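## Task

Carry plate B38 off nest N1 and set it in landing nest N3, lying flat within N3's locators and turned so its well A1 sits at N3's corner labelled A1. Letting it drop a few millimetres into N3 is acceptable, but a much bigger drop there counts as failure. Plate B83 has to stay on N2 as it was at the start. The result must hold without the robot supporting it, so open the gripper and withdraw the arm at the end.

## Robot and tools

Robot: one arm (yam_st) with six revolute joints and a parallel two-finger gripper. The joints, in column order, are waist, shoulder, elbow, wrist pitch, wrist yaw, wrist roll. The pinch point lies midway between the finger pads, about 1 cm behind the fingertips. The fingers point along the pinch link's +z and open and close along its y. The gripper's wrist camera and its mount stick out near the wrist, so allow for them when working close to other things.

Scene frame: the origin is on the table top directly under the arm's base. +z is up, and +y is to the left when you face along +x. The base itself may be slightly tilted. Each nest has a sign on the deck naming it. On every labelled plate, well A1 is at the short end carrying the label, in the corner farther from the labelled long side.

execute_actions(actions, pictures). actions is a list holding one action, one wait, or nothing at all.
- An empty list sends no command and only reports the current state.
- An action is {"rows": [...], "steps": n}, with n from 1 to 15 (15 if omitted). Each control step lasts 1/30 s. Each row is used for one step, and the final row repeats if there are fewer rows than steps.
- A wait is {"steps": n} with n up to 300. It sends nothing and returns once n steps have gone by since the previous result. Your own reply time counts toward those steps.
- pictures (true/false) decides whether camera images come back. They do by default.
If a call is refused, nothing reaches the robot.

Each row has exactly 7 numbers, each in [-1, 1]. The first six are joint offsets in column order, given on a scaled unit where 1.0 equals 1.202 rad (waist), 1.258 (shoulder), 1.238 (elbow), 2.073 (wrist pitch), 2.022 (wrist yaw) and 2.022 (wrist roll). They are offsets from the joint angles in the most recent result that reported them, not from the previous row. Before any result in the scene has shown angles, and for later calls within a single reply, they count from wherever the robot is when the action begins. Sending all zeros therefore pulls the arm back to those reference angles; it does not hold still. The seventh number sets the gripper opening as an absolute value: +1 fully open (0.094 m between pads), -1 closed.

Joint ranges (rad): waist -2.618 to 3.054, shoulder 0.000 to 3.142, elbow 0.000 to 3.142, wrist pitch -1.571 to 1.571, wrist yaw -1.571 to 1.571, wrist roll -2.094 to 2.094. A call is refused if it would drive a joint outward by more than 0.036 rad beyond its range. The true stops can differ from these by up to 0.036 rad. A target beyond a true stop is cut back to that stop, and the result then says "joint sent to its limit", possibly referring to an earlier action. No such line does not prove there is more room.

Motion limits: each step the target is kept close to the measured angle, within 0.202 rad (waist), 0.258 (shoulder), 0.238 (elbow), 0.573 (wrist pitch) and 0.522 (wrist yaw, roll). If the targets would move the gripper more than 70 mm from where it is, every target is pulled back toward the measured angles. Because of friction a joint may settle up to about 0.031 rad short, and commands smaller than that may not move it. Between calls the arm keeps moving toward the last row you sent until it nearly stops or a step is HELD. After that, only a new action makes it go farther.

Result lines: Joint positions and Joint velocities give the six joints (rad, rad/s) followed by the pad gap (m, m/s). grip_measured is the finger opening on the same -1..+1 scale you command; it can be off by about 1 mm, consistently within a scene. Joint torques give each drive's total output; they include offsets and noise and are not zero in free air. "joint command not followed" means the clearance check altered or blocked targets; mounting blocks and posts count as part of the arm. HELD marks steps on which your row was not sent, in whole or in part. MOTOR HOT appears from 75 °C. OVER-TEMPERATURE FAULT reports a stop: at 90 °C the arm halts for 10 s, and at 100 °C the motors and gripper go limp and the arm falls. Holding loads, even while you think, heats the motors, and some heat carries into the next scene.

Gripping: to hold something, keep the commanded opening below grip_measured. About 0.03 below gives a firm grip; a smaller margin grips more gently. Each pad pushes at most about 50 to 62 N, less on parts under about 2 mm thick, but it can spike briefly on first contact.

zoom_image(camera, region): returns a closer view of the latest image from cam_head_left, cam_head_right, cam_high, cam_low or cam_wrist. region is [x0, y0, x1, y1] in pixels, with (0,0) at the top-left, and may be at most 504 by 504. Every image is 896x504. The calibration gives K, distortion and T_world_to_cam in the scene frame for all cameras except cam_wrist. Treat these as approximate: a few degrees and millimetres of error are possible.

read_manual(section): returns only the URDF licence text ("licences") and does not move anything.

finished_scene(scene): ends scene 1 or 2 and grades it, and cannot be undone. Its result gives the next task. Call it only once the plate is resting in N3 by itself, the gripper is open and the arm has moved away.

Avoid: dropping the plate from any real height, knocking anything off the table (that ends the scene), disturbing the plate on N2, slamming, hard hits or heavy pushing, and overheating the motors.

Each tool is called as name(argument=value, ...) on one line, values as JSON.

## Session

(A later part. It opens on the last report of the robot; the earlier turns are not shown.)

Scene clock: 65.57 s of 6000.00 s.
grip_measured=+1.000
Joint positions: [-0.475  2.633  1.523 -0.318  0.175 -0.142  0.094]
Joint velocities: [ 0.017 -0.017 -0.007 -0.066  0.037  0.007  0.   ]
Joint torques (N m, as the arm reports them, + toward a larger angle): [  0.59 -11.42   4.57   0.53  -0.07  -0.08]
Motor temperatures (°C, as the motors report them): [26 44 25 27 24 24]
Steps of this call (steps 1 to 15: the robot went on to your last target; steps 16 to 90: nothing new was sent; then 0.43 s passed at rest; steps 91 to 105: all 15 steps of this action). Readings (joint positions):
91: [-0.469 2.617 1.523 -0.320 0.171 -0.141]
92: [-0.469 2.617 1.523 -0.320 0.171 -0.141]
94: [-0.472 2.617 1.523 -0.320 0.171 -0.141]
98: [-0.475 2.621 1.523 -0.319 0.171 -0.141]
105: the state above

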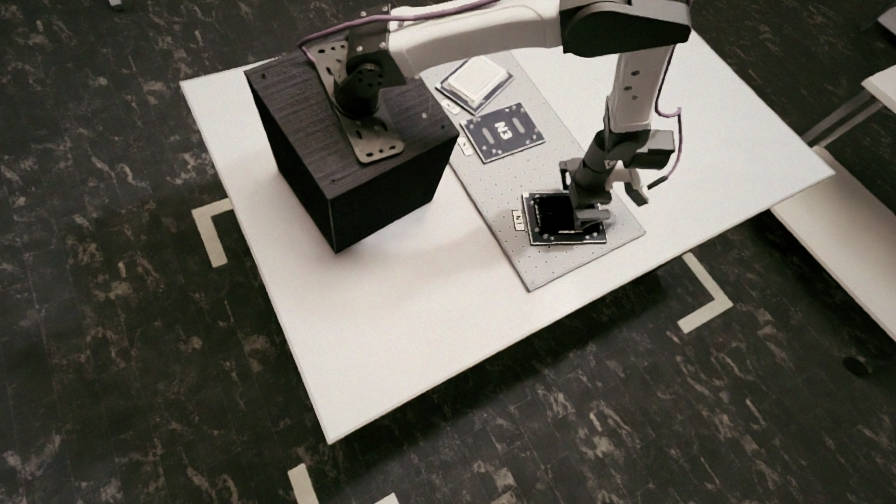

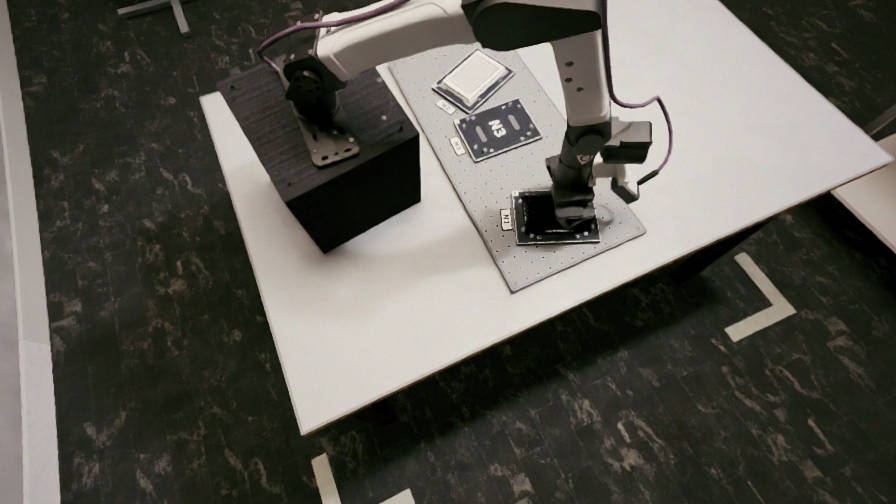

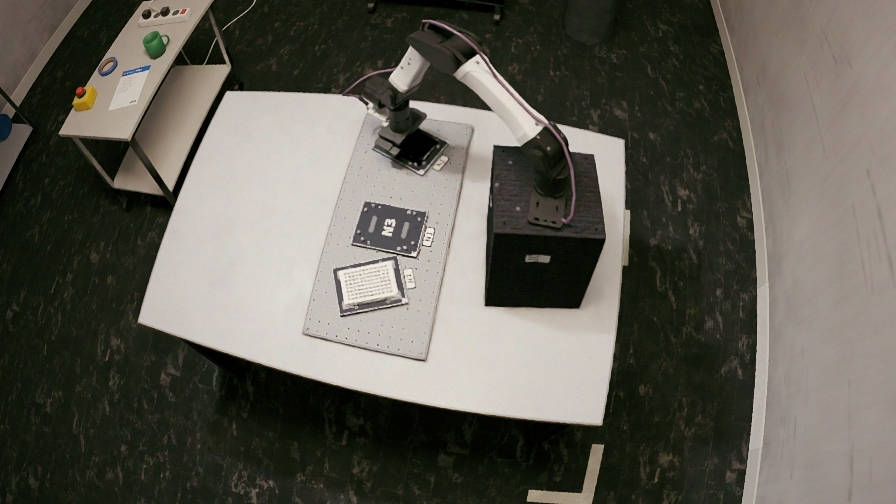

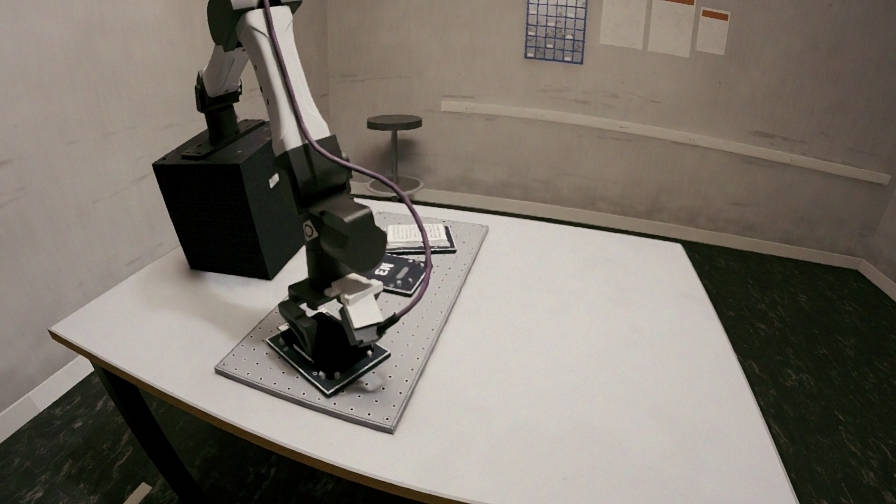

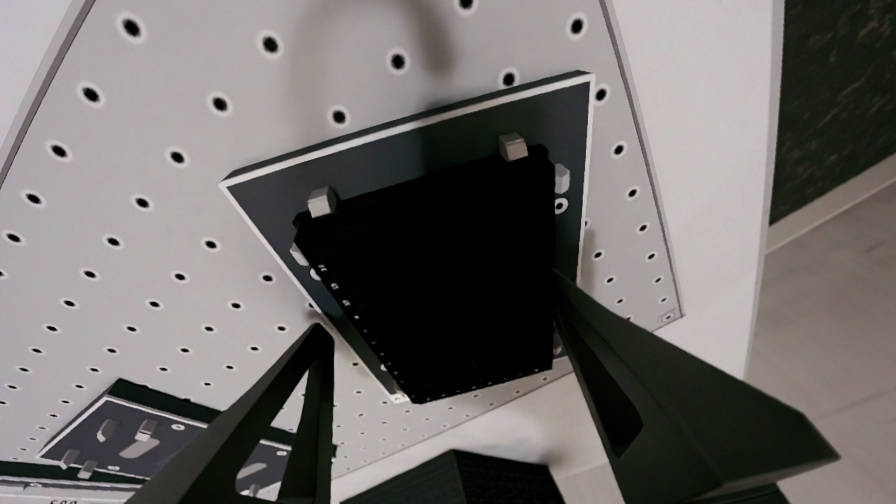

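execute_actions(actions=[{"rows":[[0,0.02,0.003,0.003,0,0,1],[0,0.026,0.006,0.006,0,0,1],[0,0.032,0.01,0.009,0,0,1]],"steps":12}])

zoom_image(camera="cam_wrist", region=[230, 150, 660, 450])

zoom_image(camera="cam_head_left", region=[510, 150, 650, 260])

Scene clock: 67.13 s of 6000.00 s.
grip_measured=+1.000
Joint positions: [-0.475  2.633  1.523 -0.317  0.175 -0.142  0.094]
Joint velocities: [-0.007 -0.007 -0.012 -0.037 -0.007 -0.081  0.   ]
Joint torques (N m, as the arm reports them, + toward a larger angle): [  1.12 -10.54   5.31   0.78  -0.03  -0.1 ]
Motor temperatures (°C, as the motors report them): [26 44 25 27 24 24]
Steps of this call (steps 1 to 15: the robot went on to your last target; steps 16 to 35: nothing new was sent; steps 36 to 47: all 12 steps of this action). Readings (joint positions):
36: [-0.475 2.633 1.523 -0.318 0.175 -0.142]
37: [-0.475 2.633 1.523 -0.317 0.175 -0.142]
39: [-0.475 2.633 1.523 -0.317 0.175 -0.142]
43: [-0.475 2.633 1.523 -0.317 0.175 -0.142]
47: the state above

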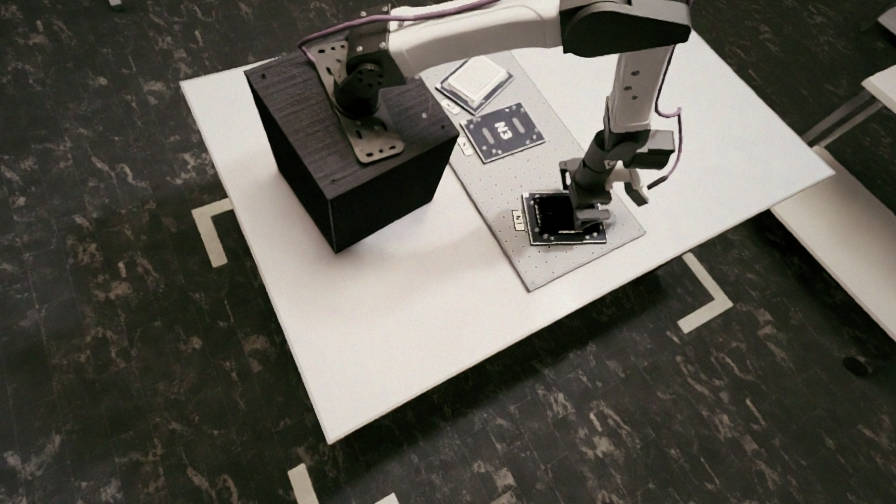

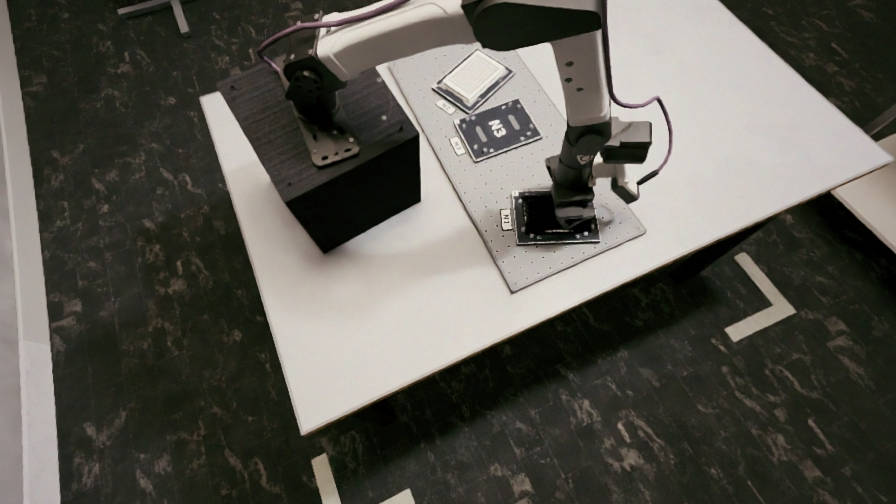

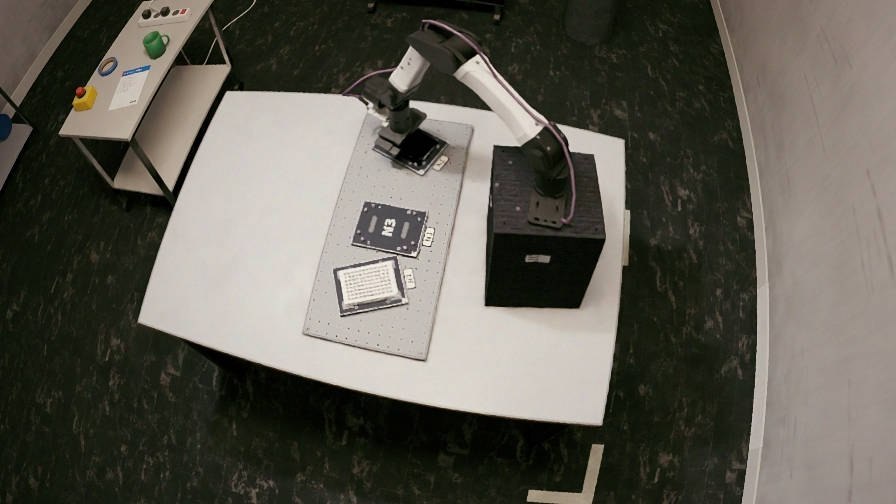

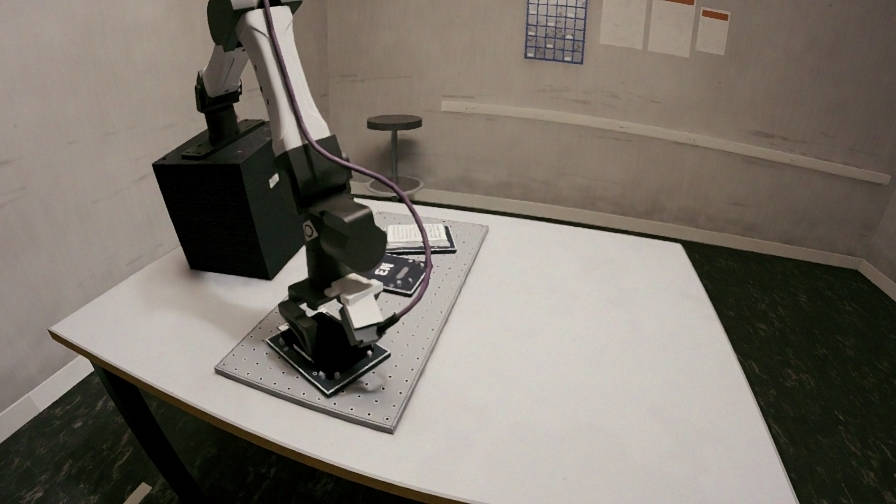

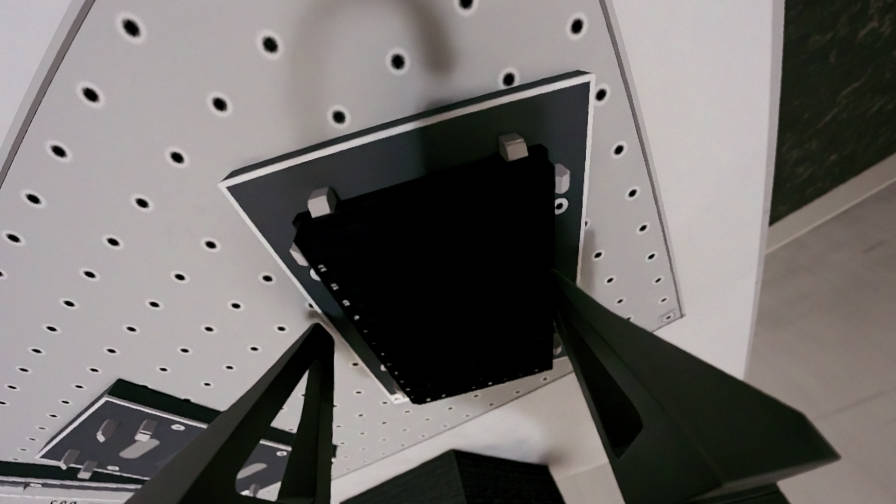

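Region (230, 150, 660, 450) of cam_wrist's 896x504 image, scaled by 1.172, with more detail than that image has; it fills the top 352 rows of this view, and the rest is white.

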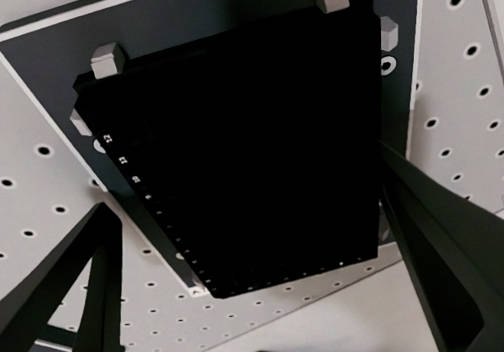

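Region (510, 150, 650, 260) of cam_head_left's 896x504 image, scaled by 3.600, with more detail than that image has; it fills the top 396 rows of this view, and the rest is white.

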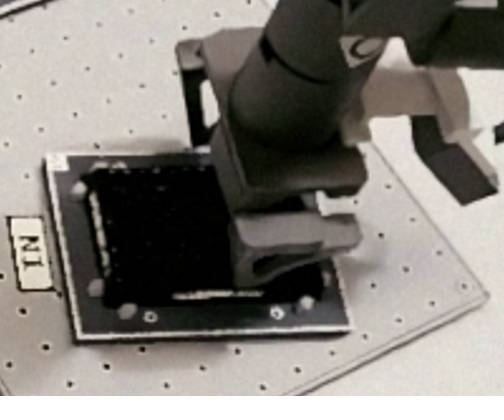

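execute_actions(actions=[{"rows":[[0,-0.03,0,0,0,0,1],[0,-0.03,0,0,0,0,1],[0,-0.03,0,0,0,0,1],[-0.006,-0.03,0,0,0,0,1],[-0.012,-0.03,0,0,0,0,1],[-0.016,-0.03,0,0,0,0,1],[-0.016,-0.03,0,0,0,0,1],[-0.016,-0.03,0,0,0,0,1],[-0.016,-0.01,0,0,0,0,1],[-0.016,0.01,0,0,0,0,1],[-0.016,0.03,0,0,0,0,1],[-0.016,0.045,0,0,0,0,1]],"steps":15}])

zoom_image(camera="cam_low", region=[240, 250, 420, 400])

zoom_image(camera="cam_wrist", region=[230, 150, 660, 450])

Scene clock: 70.87 s of 6000.00 s.
grip_measured=+1.000
Joint positions: [-0.491  2.65   1.523 -0.314  0.174 -0.14   0.094]
Joint velocities: [-0.017 -0.002  0.002  0.11   0.095  0.051  0.   ]
Joint torques (N m, as the arm reports them, + toward a larger angle): [  1.03 -10.36   4.3    0.41  -0.15  -0.14]
Motor temperatures (°C, as the motors report them): [26 44 25 27 24 24]
Steps of this call (steps 1 to 15: the robot went on to your last target; steps 16 to 90: nothing new was sent; then 0.23 s passed at rest; steps 91 to 105: all 15 steps of this action). Readings (joint positions):
91: [-0.475 2.631 1.523 -0.317 0.175 -0.142]
92: [-0.475 2.629 1.523 -0.318 0.175 -0.142]
94: [-0.475 2.624 1.523 -0.318 0.175 -0.142]
98: [-0.482 2.619 1.523 -0.318 0.175 -0.142]
105: the state above

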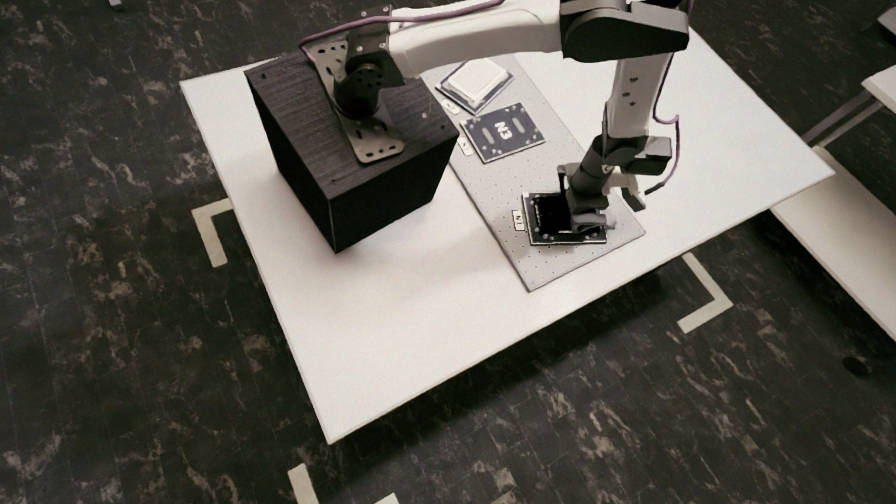

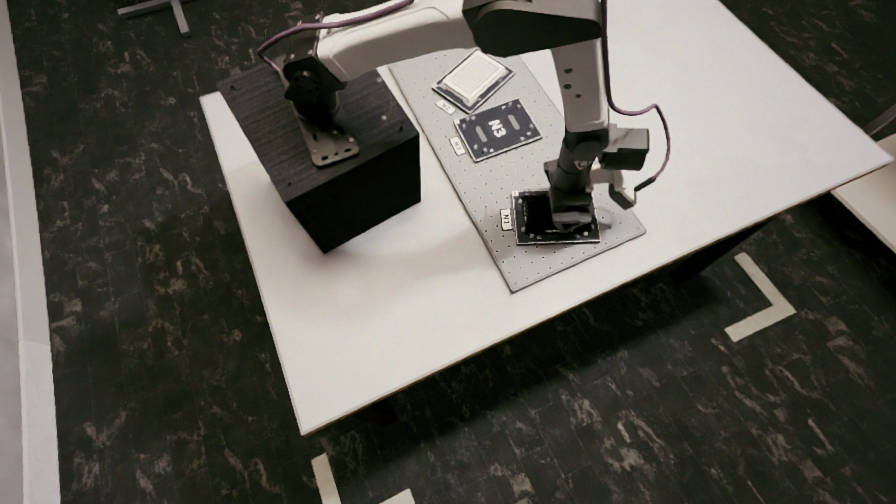

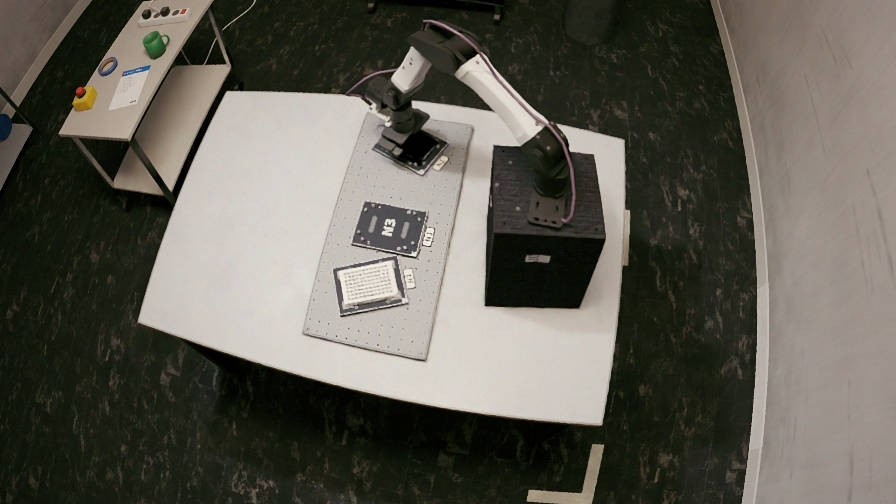

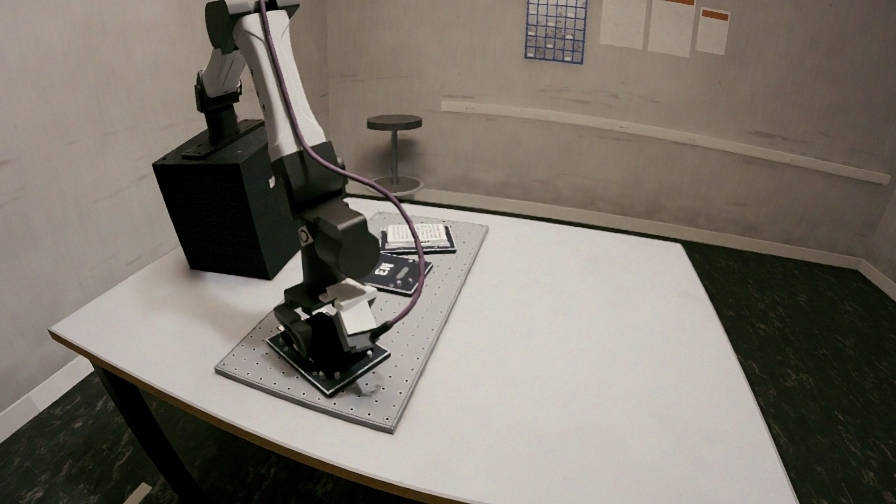

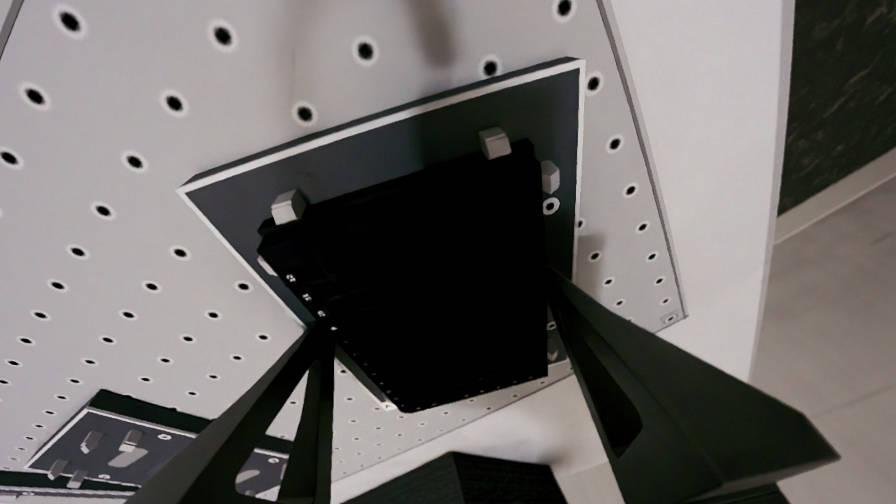

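Region (240, 250, 420, 400) of cam_low's 896x504 image, scaled by 2.800, with more detail than that image has.

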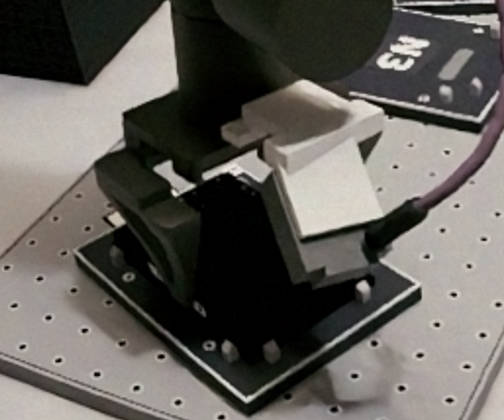

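Region (230, 150, 660, 450) of cam_wrist's 896x504 image, scaled by 1.172, with more detail than that image has; it fills the top 352 rows of this view, and the rest is white.

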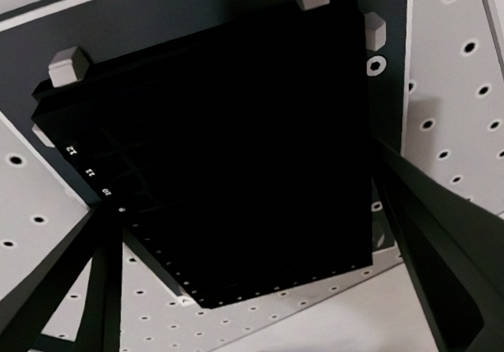

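execute_actions(actions=[{"rows":[[0,-0.01,0,0,0,0,0.92],[0,-0.01,0,0,0,0,0.86],[0,-0.01,0,0,0,0,0.8],[0,-0.01,0,0,0,0,0.74]],"steps":12}])

zoom_image(camera="cam_wrist", region=[230, 150, 660, 450])

Scene clock: 72.77 s of 6000.00 s.
grip_measured=+0.756
Joint positions: [-0.494  2.648  1.524 -0.307  0.185 -0.14   0.082]
Joint velocities: [-0.007 -0.017 -0.002  0.007 -0.007 -0.007  0.   ]
Joint torques (N m, as the arm reports them, + toward a larger angle): [  1.24 -14.47   4.19   0.5   -0.16  -0.09]
Motor temperatures (°C, as the motors report them): [26 44 25 27 24 24]
Steps of this call (steps 1 to 15: the robot went on to your last target; steps 16 to 45: nothing new was sent; steps 46 to 57: all 12 steps of this action). Readings (joint positions):
46: [-0.491 2.648 1.524 -0.309 0.174 -0.140]
47: [-0.491 2.648 1.524 -0.309 0.180 -0.140]
49: [-0.494 2.648 1.524 -0.307 0.184 -0.140]
53: [-0.494 2.648 1.524 -0.307 0.185 -0.140]
57: the state above

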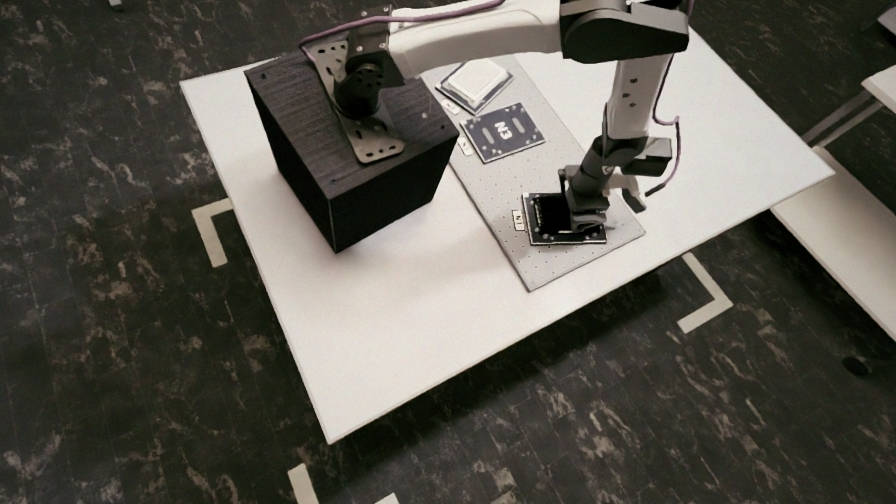

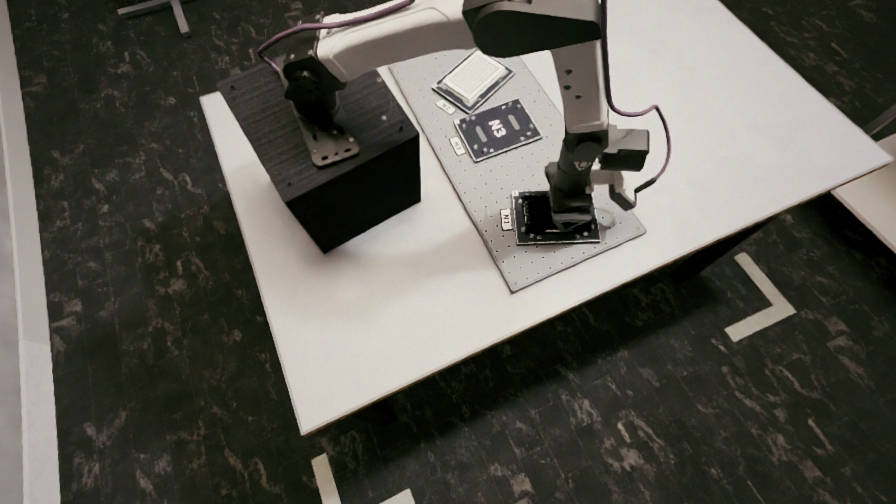

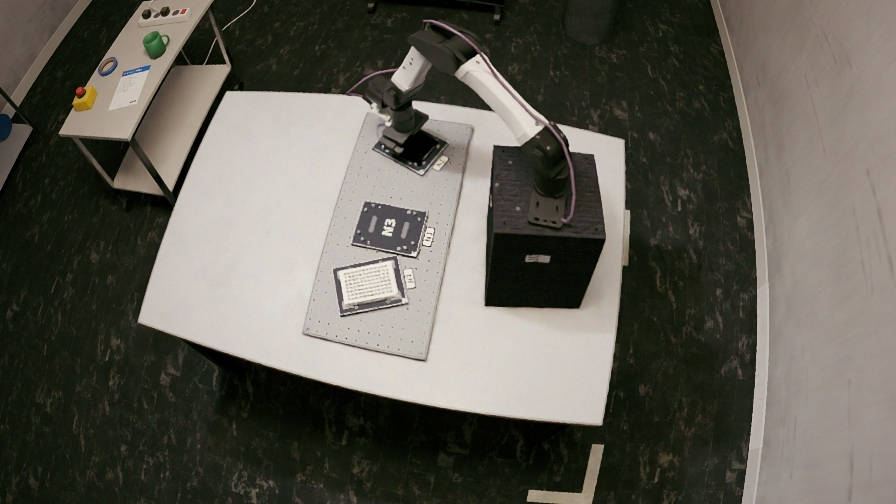

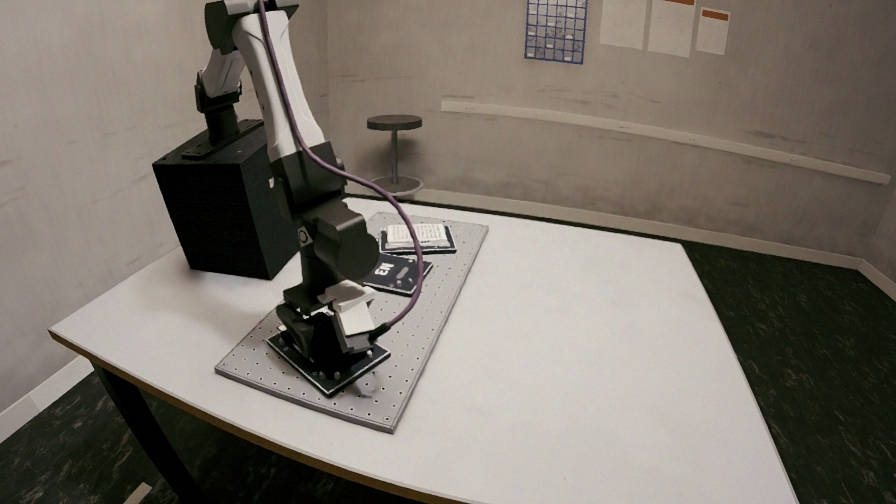

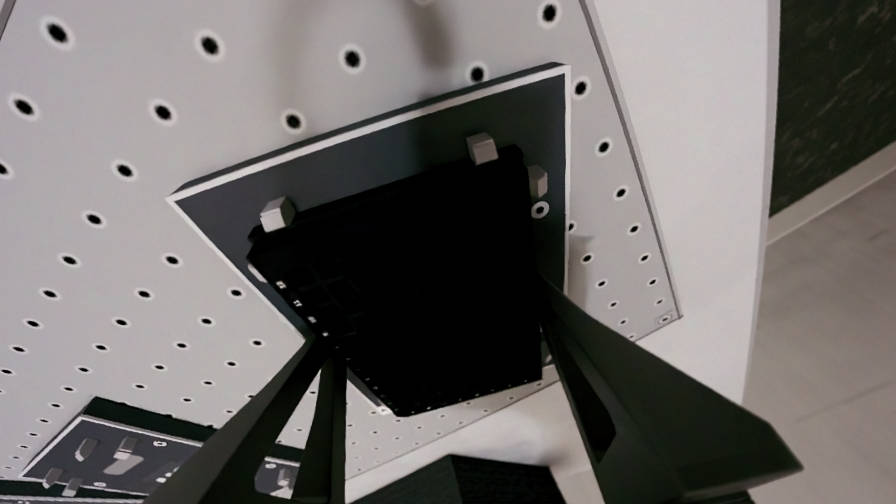

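Region (230, 150, 660, 450) of cam_wrist's 896x504 image, scaled by 1.172, with more detail than that image has; it fills the top 352 rows of this view, and the rest is white.

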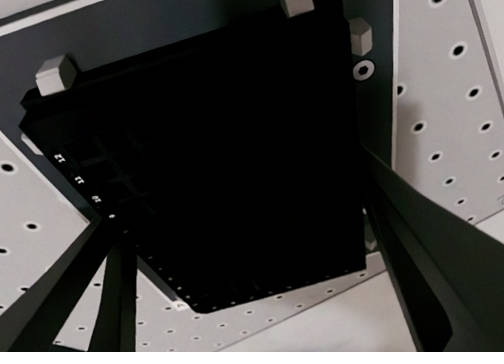

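execute_actions(actions=[{"rows":[[0,-0.03,0,0,0,0,1],[0,-0.035,0,0,0,0,1],[0,-0.035,0,0,0,0,1],[0,-0.035,0,0,0,0,1],[0,-0.035,0,0,0,0,1],[0.008,-0.035,0,0,0.006,0,1],[0.016,-0.035,0,0,0.012,0,1],[0.022,-0.035,0,0,0.018,0,1],[0.026,-0.035,0,0,0.02,0,1]],"steps":15}])

zoom_image(camera="cam_wrist", region=[230, 150, 660, 450])

Scene clock: 75.70 s of 6000.00 s.
grip_measured=+1.000
Joint positions: [-0.465  2.626  1.524 -0.308  0.211 -0.14   0.094]
Joint velocities: [ 0.007 -0.007  0.002 -0.007 -0.066 -0.051  0.   ]
Joint torques (N m, as the arm reports them, + toward a larger angle): [  1.14 -15.48   4.4    0.65   0.14  -0.09]
Motor temperatures (°C, as the motors report them): [26 45 25 27 24 24]
Steps of this call (steps 1 to 15: the robot went on to your last target; steps 16 to 73: nothing new was sent; steps 74 to 88: all 15 steps of this action). Readings (joint positions):
74: [-0.494 2.645 1.524 -0.307 0.185 -0.140]
75: [-0.494 2.643 1.524 -0.308 0.185 -0.140]
77: [-0.494 2.636 1.524 -0.308 0.185 -0.140]
81: [-0.490 2.626 1.524 -0.308 0.194 -0.140]
88: the state above

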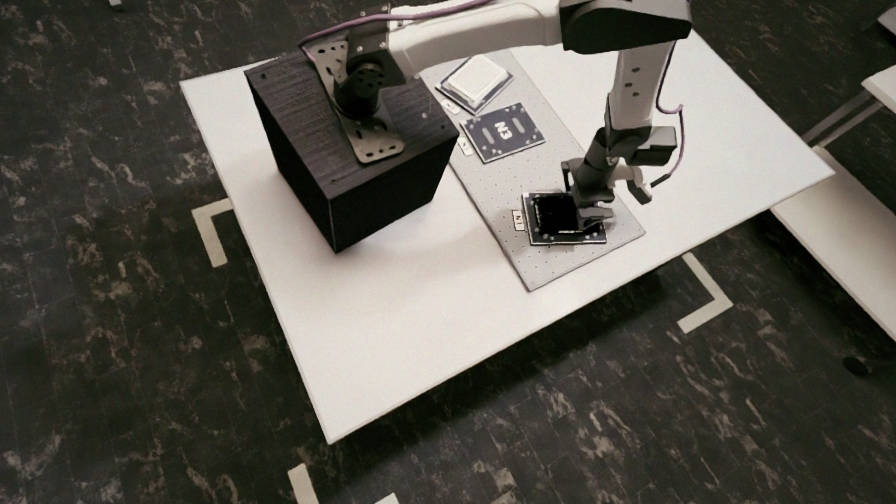

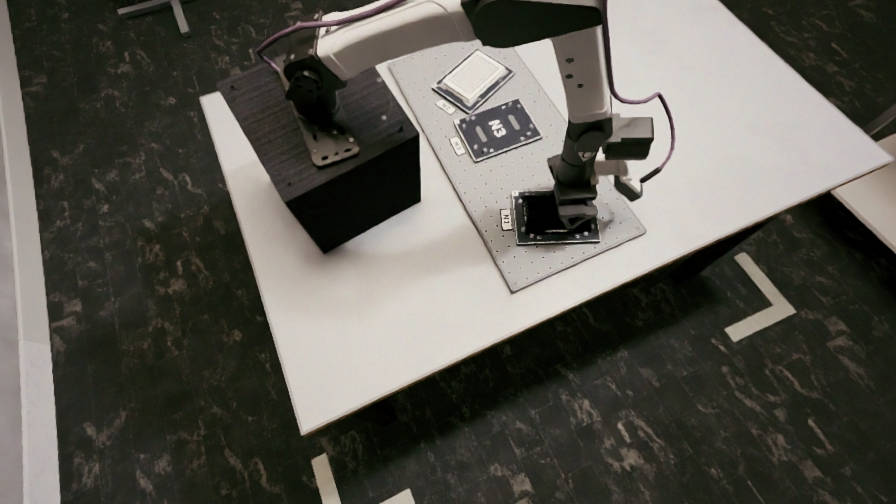

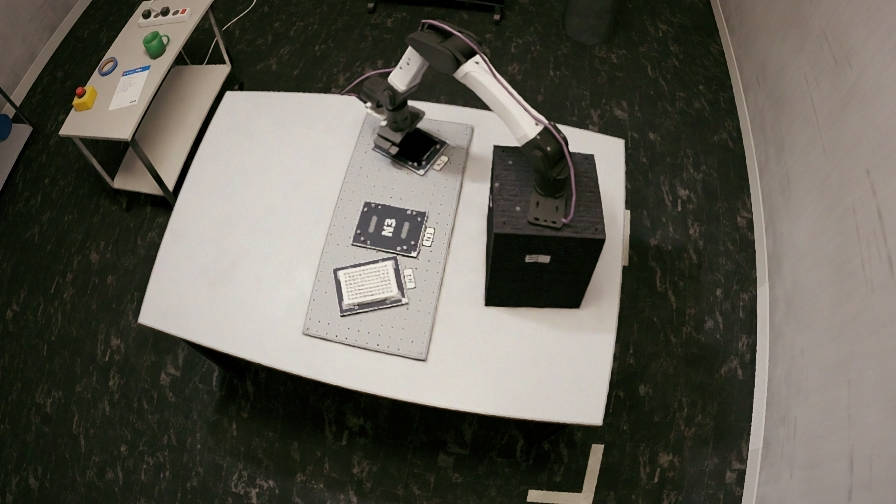

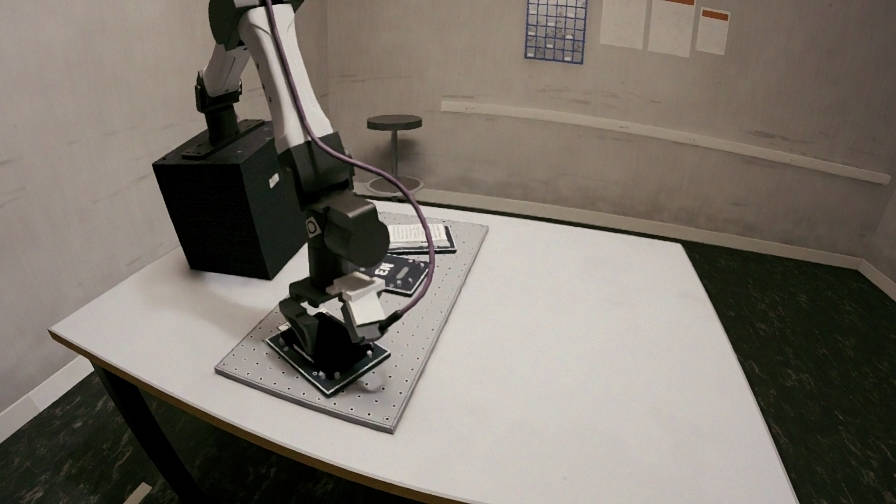

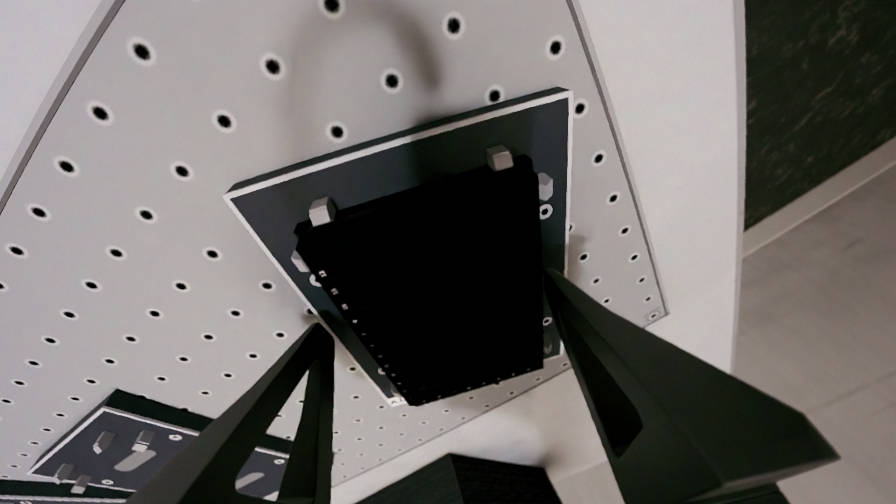

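Region (230, 150, 660, 450) of cam_wrist's 896x504 image, scaled by 1.172, with more detail than that image has; it fills the top 352 rows of this view, and the rest is white.

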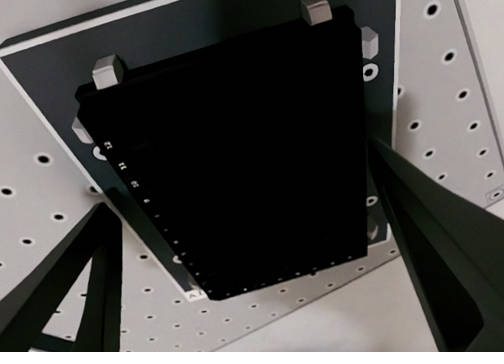

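execute_actions(actions=[{"rows":[[0,0.015,0,0,0,0,1],[0,0.028,0.004,0.003,0,0,1],[0,0.038,0.008,0.006,0,0,1],[0,0.046,0.012,0.009,0,0,1],[0,0.054,0.018,0.012,0,0,1]],"steps":14}])

zoom_image(camera="cam_wrist", region=[230, 150, 660, 450])

zoom_image(camera="cam_low", region=[240, 250, 420, 400])

Scene clock: 78.13 s of 6000.00 s.
grip_measured=+1.000
Joint positions: [-0.462  2.65   1.532 -0.3    0.229 -0.14   0.094]
Joint velocities: [-0.002 -0.027 -0.002 -0.037  0.022 -0.007  0.   ]
Joint torques (N m, as the arm reports them, + toward a larger angle): [  0.91 -10.28   5.45   0.8   -0.23  -0.11]
Motor temperatures (°C, as the motors report them): [26 46 25 27 24 24]
Steps of this call (steps 1 to 15: the robot went on to your last target; steps 16 to 59: nothing new was sent; steps 60 to 73: all 14 steps of this action). Readings (joint positions):
60: [-0.465 2.626 1.524 -0.308 0.217 -0.140]
61: [-0.465 2.627 1.524 -0.307 0.217 -0.140]
63: [-0.465 2.636 1.524 -0.302 0.217 -0.140]
67: [-0.462 2.650 1.532 -0.299 0.229 -0.140]
73: the state above

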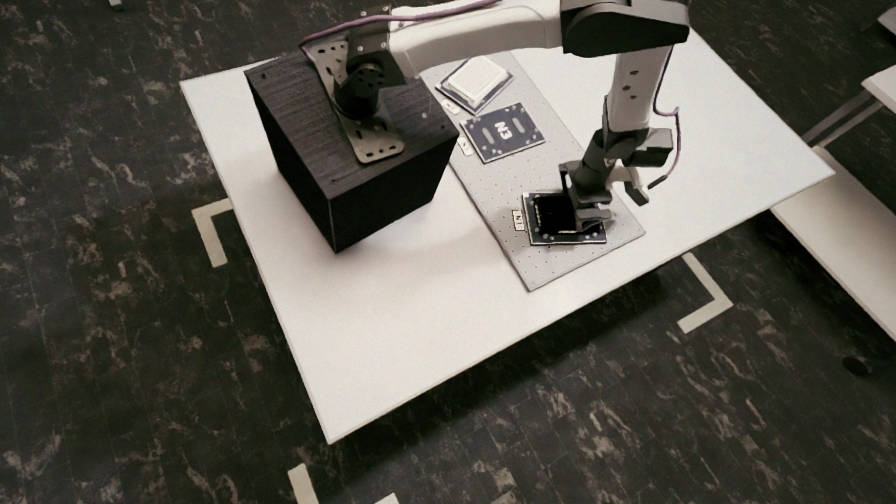

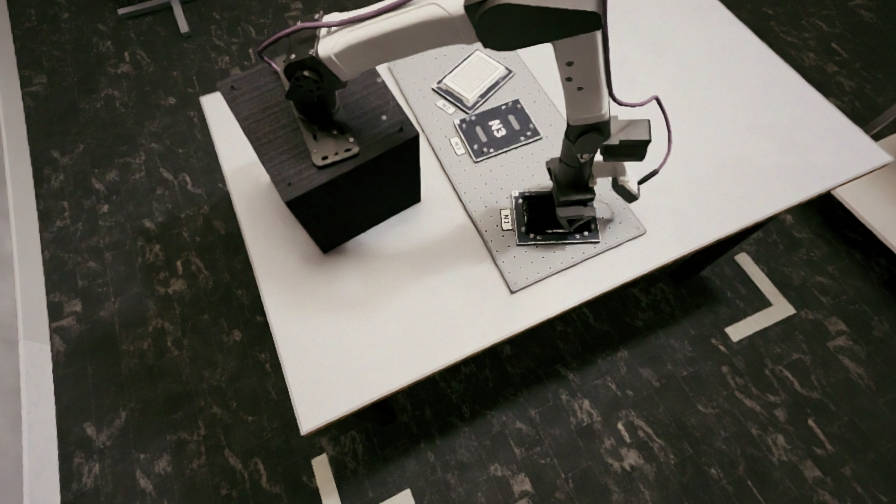

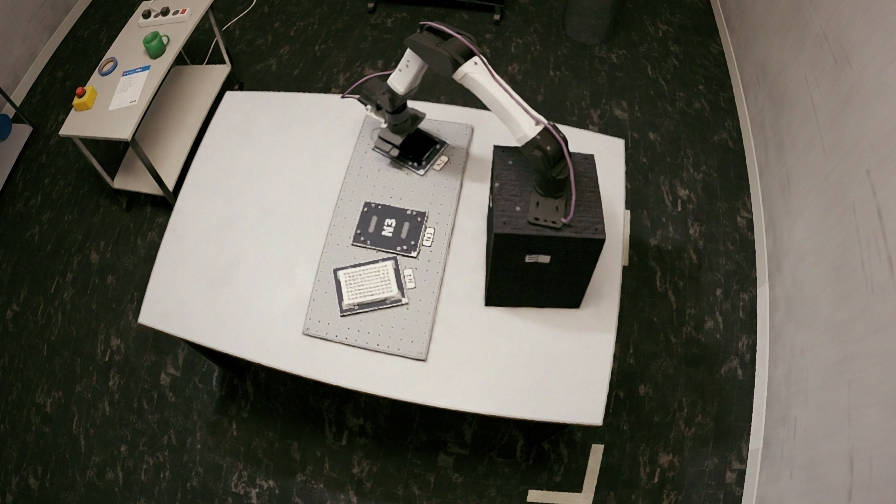

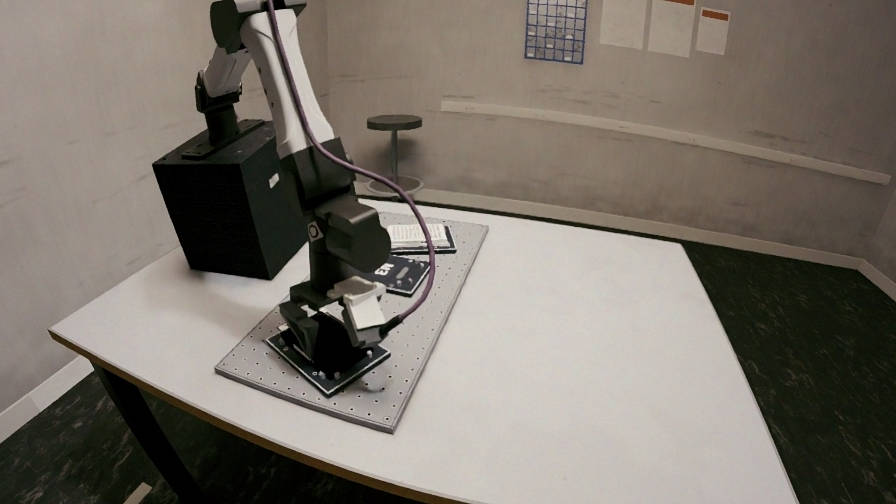

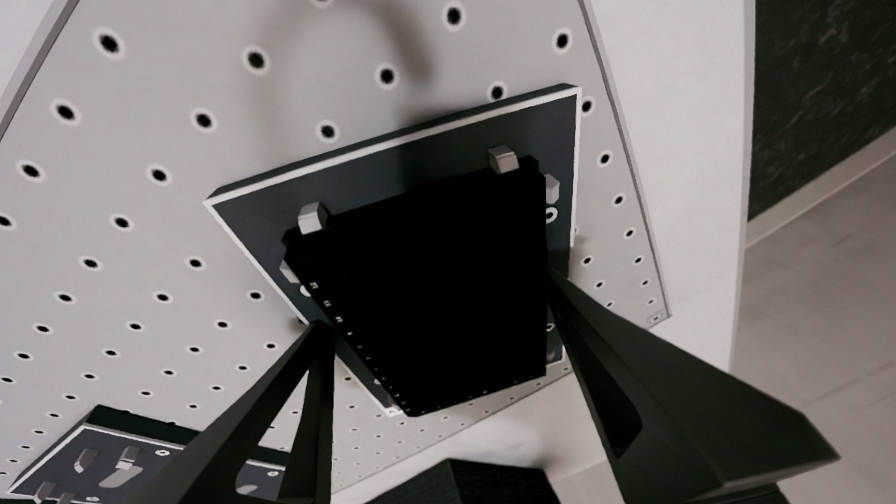

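Region (230, 150, 660, 450) of cam_wrist's 896x504 image, scaled by 1.172, with more detail than that image has; it fills the top 352 rows of this view, and the rest is white.

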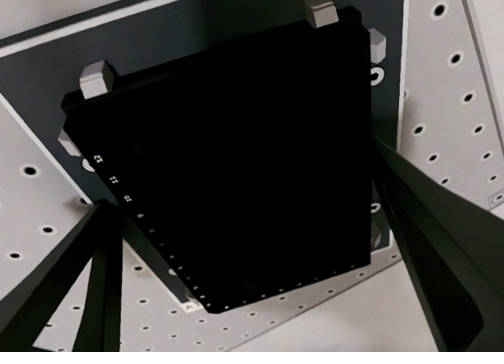

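Region (240, 250, 420, 400) of cam_low's 896x504 image, scaled by 2.800, with more detail than that image has.

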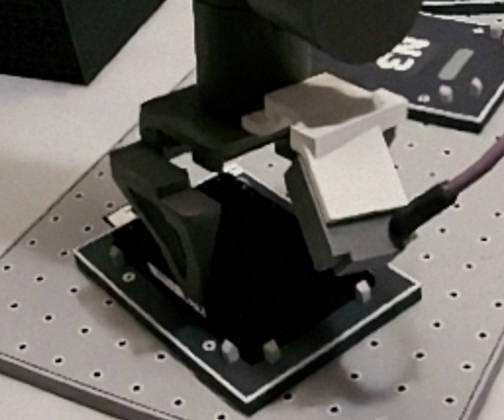

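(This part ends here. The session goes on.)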